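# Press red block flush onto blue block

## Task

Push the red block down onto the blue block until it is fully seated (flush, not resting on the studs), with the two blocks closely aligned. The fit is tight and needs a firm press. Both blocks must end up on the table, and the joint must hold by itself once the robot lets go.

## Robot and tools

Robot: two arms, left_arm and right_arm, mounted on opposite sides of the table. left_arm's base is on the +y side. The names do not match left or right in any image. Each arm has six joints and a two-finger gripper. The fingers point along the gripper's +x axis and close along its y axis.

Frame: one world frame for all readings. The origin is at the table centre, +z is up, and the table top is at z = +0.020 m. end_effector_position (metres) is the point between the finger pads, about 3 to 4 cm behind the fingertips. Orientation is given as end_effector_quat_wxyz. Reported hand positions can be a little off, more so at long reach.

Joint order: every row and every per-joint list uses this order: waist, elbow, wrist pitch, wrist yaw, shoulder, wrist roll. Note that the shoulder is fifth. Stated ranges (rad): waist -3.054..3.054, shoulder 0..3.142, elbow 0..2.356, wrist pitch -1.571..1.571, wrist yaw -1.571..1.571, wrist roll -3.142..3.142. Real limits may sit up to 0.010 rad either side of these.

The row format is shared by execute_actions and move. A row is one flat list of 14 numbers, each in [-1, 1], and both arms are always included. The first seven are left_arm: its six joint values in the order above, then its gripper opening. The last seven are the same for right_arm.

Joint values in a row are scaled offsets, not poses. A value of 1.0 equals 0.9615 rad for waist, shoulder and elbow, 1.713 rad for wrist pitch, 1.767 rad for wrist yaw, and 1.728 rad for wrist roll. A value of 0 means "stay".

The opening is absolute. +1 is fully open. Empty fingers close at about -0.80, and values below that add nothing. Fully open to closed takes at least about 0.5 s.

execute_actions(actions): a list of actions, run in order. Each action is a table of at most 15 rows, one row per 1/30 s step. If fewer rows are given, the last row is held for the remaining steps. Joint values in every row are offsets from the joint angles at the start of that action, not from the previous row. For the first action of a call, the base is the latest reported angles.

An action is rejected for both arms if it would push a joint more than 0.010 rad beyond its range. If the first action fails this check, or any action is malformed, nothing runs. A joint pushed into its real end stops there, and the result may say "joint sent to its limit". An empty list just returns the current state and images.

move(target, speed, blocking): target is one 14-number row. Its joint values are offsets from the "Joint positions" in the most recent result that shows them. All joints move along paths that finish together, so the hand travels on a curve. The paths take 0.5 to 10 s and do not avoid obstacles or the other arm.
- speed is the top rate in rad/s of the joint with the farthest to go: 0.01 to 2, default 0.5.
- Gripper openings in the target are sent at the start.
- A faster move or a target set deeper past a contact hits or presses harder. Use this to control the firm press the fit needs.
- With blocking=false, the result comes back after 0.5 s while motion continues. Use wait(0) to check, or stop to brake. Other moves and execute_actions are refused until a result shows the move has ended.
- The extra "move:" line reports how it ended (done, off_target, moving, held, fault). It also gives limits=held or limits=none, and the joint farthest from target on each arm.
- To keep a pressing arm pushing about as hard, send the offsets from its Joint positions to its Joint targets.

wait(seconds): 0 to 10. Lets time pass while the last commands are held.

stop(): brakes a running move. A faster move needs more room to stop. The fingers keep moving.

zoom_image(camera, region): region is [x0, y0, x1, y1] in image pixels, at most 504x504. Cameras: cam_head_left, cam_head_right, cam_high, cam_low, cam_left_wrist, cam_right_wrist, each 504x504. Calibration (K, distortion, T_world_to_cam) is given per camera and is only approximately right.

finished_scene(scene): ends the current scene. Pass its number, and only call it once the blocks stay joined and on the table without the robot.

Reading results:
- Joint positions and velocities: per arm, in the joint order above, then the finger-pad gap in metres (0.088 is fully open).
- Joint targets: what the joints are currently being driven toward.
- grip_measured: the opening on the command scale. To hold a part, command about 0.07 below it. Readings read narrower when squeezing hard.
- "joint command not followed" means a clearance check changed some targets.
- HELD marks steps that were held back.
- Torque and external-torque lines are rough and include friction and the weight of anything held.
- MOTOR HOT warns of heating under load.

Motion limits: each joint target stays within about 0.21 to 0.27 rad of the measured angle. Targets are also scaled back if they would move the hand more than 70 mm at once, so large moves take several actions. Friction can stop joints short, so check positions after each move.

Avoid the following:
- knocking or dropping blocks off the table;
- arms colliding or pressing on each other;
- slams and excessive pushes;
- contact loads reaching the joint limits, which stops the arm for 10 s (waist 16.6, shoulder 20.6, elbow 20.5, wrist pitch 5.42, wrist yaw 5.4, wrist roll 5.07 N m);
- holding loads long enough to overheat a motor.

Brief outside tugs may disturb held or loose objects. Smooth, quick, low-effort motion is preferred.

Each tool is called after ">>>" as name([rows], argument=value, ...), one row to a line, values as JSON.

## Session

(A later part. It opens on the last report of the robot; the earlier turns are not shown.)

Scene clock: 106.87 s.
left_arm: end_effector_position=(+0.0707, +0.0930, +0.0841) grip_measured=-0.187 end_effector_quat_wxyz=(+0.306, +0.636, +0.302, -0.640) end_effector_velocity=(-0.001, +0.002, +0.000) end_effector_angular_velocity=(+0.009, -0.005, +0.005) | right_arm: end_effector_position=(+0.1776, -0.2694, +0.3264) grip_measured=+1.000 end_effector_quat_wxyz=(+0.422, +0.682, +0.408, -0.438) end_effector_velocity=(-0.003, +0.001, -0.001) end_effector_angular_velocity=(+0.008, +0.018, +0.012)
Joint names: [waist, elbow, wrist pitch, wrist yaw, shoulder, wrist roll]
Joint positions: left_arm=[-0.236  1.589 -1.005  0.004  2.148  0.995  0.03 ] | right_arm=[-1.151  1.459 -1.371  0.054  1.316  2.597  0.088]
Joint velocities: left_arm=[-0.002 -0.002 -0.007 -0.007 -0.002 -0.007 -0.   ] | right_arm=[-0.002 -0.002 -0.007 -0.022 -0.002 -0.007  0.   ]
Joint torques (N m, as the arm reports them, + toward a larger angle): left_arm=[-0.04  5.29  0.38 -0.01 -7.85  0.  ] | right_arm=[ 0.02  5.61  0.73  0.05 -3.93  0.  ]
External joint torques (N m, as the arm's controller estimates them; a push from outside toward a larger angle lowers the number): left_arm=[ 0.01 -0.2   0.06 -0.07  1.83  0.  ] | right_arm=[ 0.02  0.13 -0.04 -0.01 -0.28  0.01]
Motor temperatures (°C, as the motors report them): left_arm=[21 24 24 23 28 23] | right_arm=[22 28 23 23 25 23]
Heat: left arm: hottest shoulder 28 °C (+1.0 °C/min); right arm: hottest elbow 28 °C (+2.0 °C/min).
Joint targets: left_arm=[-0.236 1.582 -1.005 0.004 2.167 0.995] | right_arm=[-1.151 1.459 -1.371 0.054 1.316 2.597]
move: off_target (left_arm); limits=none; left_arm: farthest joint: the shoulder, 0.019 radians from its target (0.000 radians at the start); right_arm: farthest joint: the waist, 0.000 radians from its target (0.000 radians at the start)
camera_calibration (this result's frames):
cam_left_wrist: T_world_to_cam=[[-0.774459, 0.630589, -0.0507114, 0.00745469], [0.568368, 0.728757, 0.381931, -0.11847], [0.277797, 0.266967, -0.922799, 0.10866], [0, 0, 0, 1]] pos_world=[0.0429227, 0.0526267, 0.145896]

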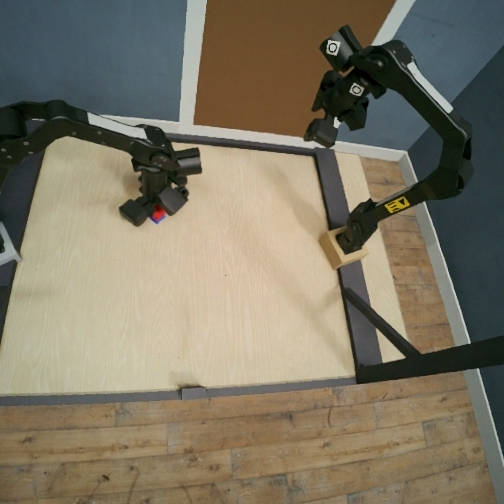

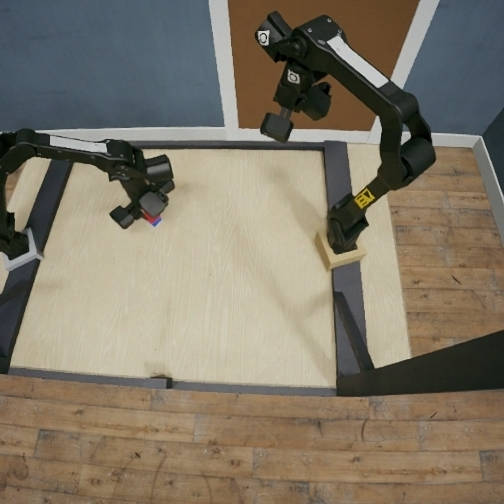

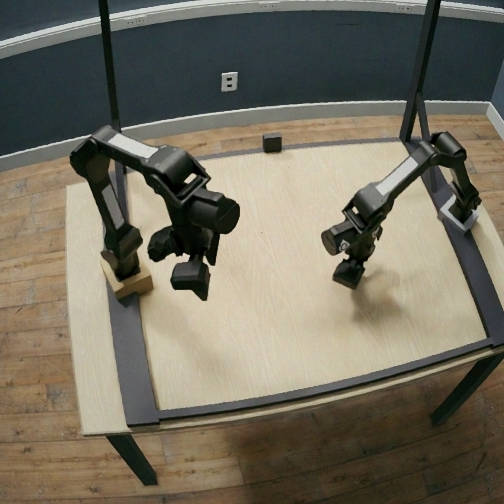

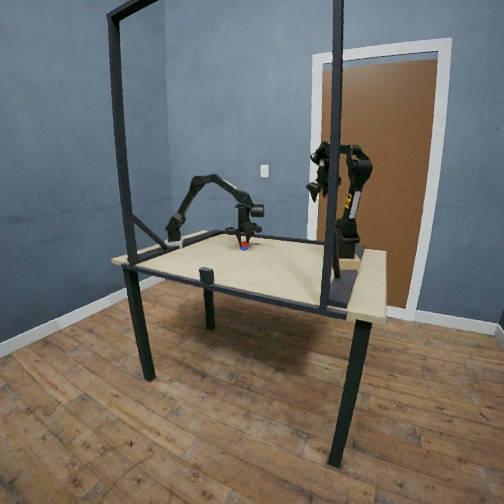

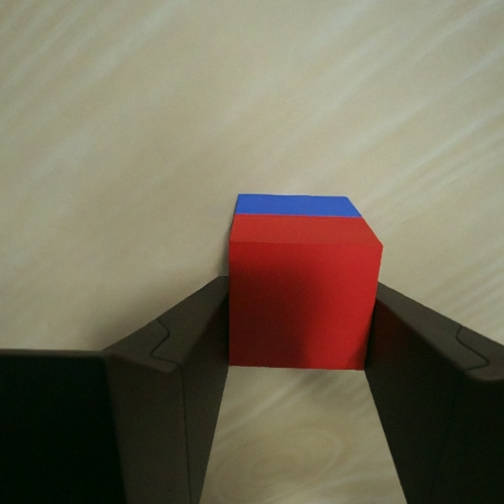

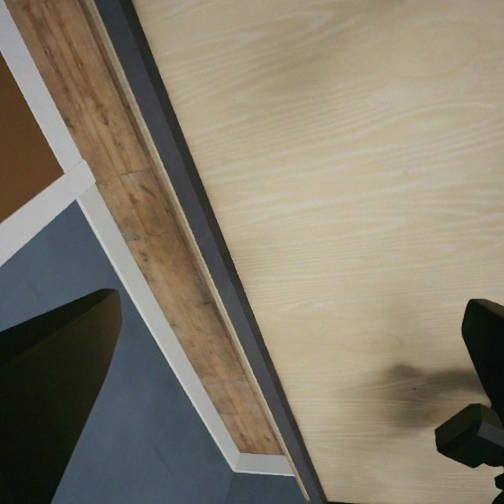

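Seated (2 mm lower at rest).

>>> move(target=[0,0,0,0,0,0,0.6,0,0,0,0,0,0,1])

>>> move(target=[0,0,-0.03,0,-0.1,0,0.6,0,0,0,0,0,0,1], speed=0.3)

Scene clock: 109.50 s.
left_arm: end_effector_position=(+0.0708, +0.0928, +0.0843) grip_measured=+0.596 end_effector_quat_wxyz=(+0.307, +0.636, +0.302, -0.640) end_effector_velocity=(+0.001, -0.001, +0.002) end_effector_angular_velocity=(-0.009, -0.011, +0.020) | right_arm: end_effector_position=(+0.1776, -0.2694, +0.3264) grip_measured=+1.000 end_effector_quat_wxyz=(+0.422, +0.682, +0.408, -0.438) end_effector_velocity=(-0.003, -0.005, -0.002) end_effector_angular_velocity=(-0.018, +0.013, -0.012)
Joint names: [waist, elbow, wrist pitch, wrist yaw, shoulder, wrist roll]
Joint positions: left_arm=[-0.236  1.589 -1.005  0.004  2.148  0.995  0.068] | right_arm=[-1.151  1.459 -1.371  0.054  1.316  2.597  0.088]
Joint velocities: left_arm=[-0.002 -0.002  0.007 -0.007 -0.007 -0.022  0.001] | right_arm=[-0.002 -0.002 -0.022  0.007 -0.002  0.007  0.   ]
Joint torques (N m, as the arm reports them, + toward a larger angle): left_arm=[  0.05   6.48   0.32   0.03 -10.11   0.02] | right_arm=[ 0.01  5.61  0.73  0.06 -3.93  0.  ]
External joint torques (N m, as the arm's controller estimates them; a push from outside toward a larger angle lowers the number): left_arm=[ 0.06  0.89 -0.02 -0.02 -0.29  0.02] | right_arm=[ 0.02  0.1  -0.03 -0.01 -0.22  0.01]
Motor temperatures (°C, as the motors report them): left_arm=[21 24 24 23 28 23] | right_arm=[22 28 23 23 25 23]
Heat: left arm: hottest shoulder 28 °C (+1.0 °C/min); right arm: hottest elbow 28 °C (+1.0 °C/min).
Joint targets: left_arm=[-0.236 1.589 -1.005 0.004 2.149 0.995] | right_arm=[-1.151 1.459 -1.371 0.054 1.316 2.597]
move: done; limits=none; left_arm: farthest joint: the waist, 0.000 radians from its target (0.000 radians at the start); right_arm: farthest joint: the waist, 0.000 radians from its target (0.000 radians at the start)
camera_calibration (this result's frames):
cam_left_wrist: T_world_to_cam=[[-0.774441, 0.630533, -0.0516717, 0.00774107], [0.568233, 0.729172, 0.381339, -0.118424], [0.278124, 0.265963, -0.92299, 0.109005], [0, 0, 0, 1]] pos_world=[0.0429706, 0.0524794, 0.14617]

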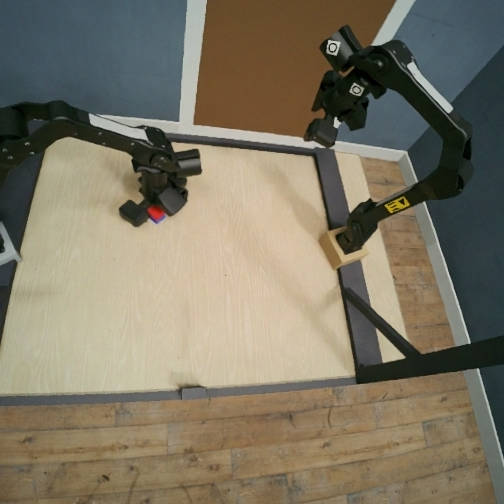

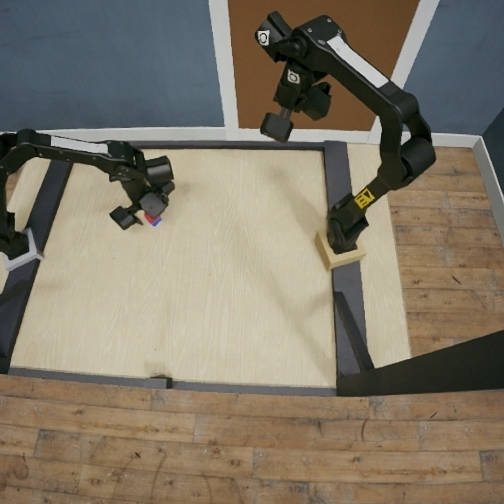

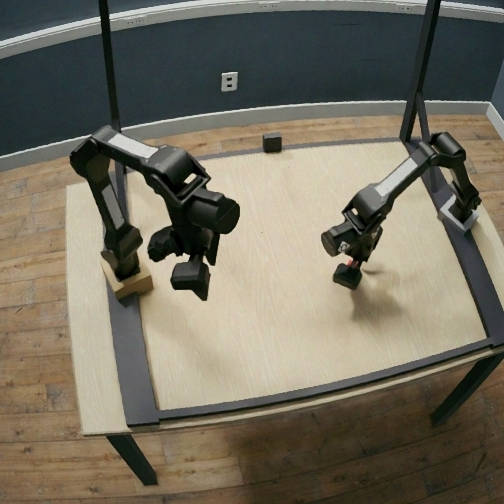

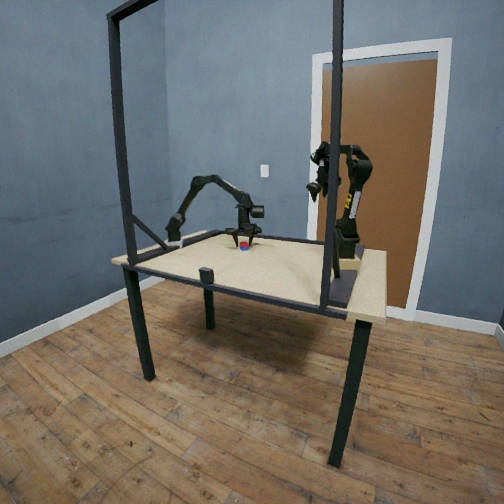

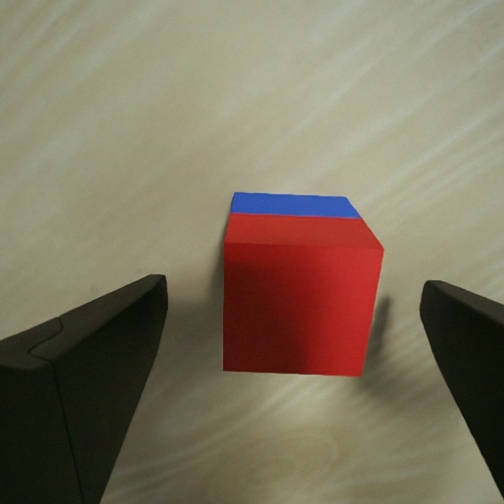

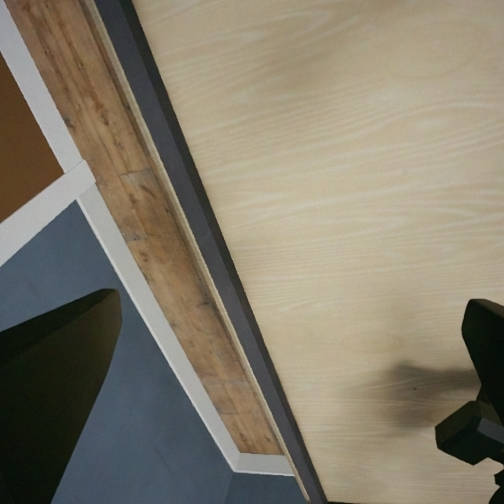

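Scene clock: 110.37 s.
left_arm: end_effector_position=(+0.0691, +0.0980, +0.1164) grip_measured=+0.597 end_effector_quat_wxyz=(+0.319, +0.635, +0.289, -0.642) end_effector_velocity=(-0.001, +0.002, +0.000) end_effector_angular_velocity=(+0.005, +0.009, -0.005) | right_arm: end_effector_position=(+0.1776, -0.2694, +0.3264) grip_measured=+1.000 end_effector_quat_wxyz=(+0.422, +0.682, +0.408, -0.438) end_effector_velocity=(+0.000, -0.004, -0.001) end_effector_angular_velocity=(-0.016, -0.003, +0.011)
Joint names: [waist, elbow, wrist pitch, wrist yaw, shoulder, wrist roll]
Joint positions: left_arm=[-0.236  1.589 -1.053  0.004  2.063  0.995  0.068] | right_arm=[-1.151  1.459 -1.371  0.054  1.316  2.597  0.088]
Joint velocities: left_arm=[ 0.002 -0.002 -0.007  0.007 -0.002  0.007  0.   ] | right_arm=[-0.007 -0.002 -0.007  0.007 -0.002 -0.022  0.   ]
Joint torques (N m, as the arm reports them, + toward a larger angle): left_arm=[  0.12   6.76   0.19   0.02 -11.27   0.03] | right_arm=[ 0.    5.62  0.73  0.06 -3.93 -0.01]
External joint torques (N m, as the arm's controller estimates them; a push from outside toward a larger angle lowers the number): left_arm=[ 0.14  1.09 -0.2  -0.03 -1.99  0.03] | right_arm=[ 0.04  0.1  -0.04 -0.02 -0.21  0.01]
Motor temperatures (°C, as the motors report them): left_arm=[21 24 24 23 28 23] | right_arm=[22 28 23 23 25 23]
Heat: left arm: hottest shoulder 28 °C (+1.0 °C/min); right arm: hottest elbow 28 °C (+1.0 °C/min).
Joint targets: left_arm=[-0.236 1.589 -1.056 0.004 2.052 0.995] | right_arm=[-1.151 1.459 -1.371 0.054 1.316 2.597]
move: off_target (left_arm); limits=none; left_arm: farthest joint: the shoulder, 0.011 radians from its target (0.096 radians at the start); right_arm: farthest joint: the waist, 0.000 radians from its target (0.000 radians at the start)
camera_calibration (this result's frames):
cam_left_wrist: T_world_to_cam=[[-0.773691, 0.628229, -0.0820419, 0.00849655], [0.564065, 0.741988, 0.362332, -0.132281], [0.288501, 0.234056, -0.928431, 0.140792], [0, 0, 0, 1]] pos_world=[0.0405701, 0.05986, 0.179342]

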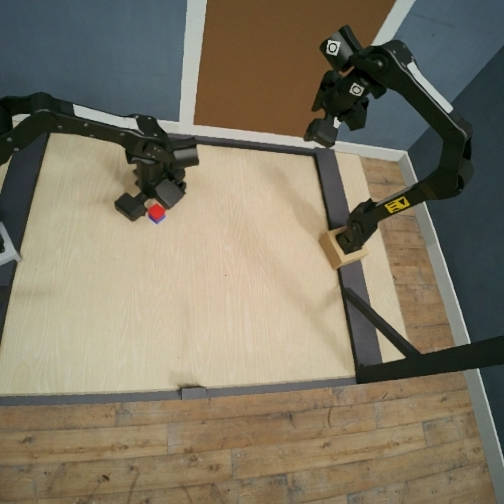

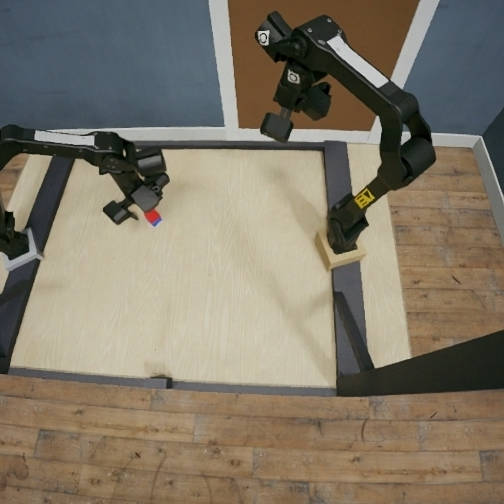

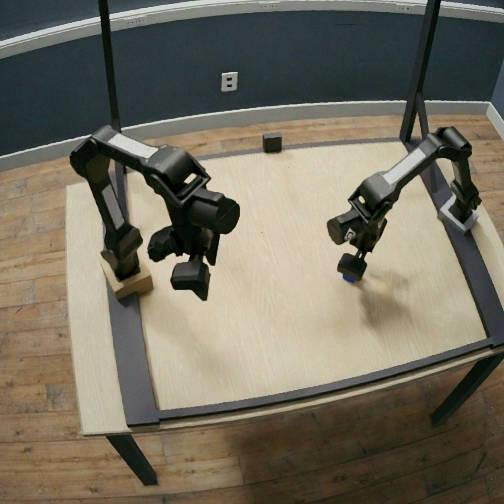

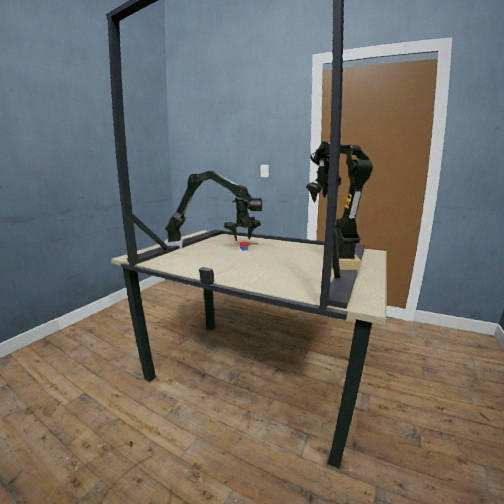

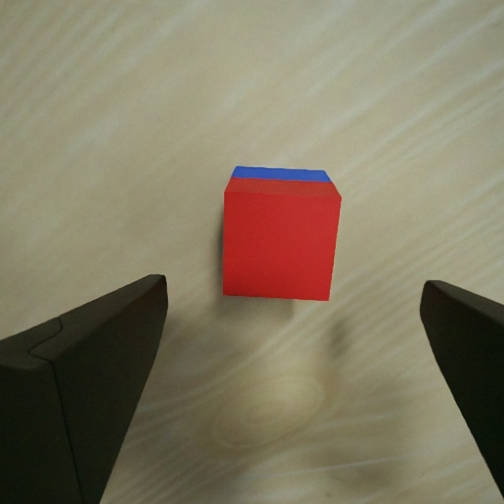

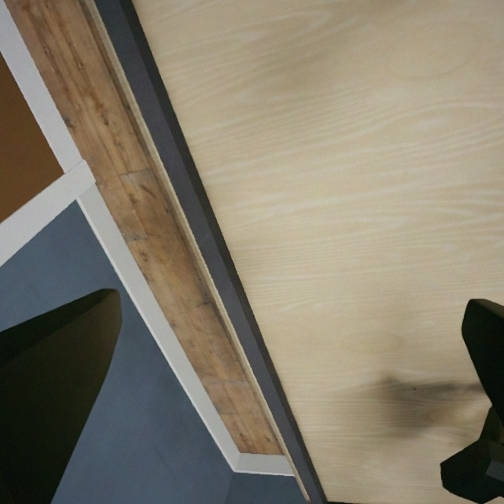

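>>> finished_scene(scene=1)

The scene is finished: the task was done.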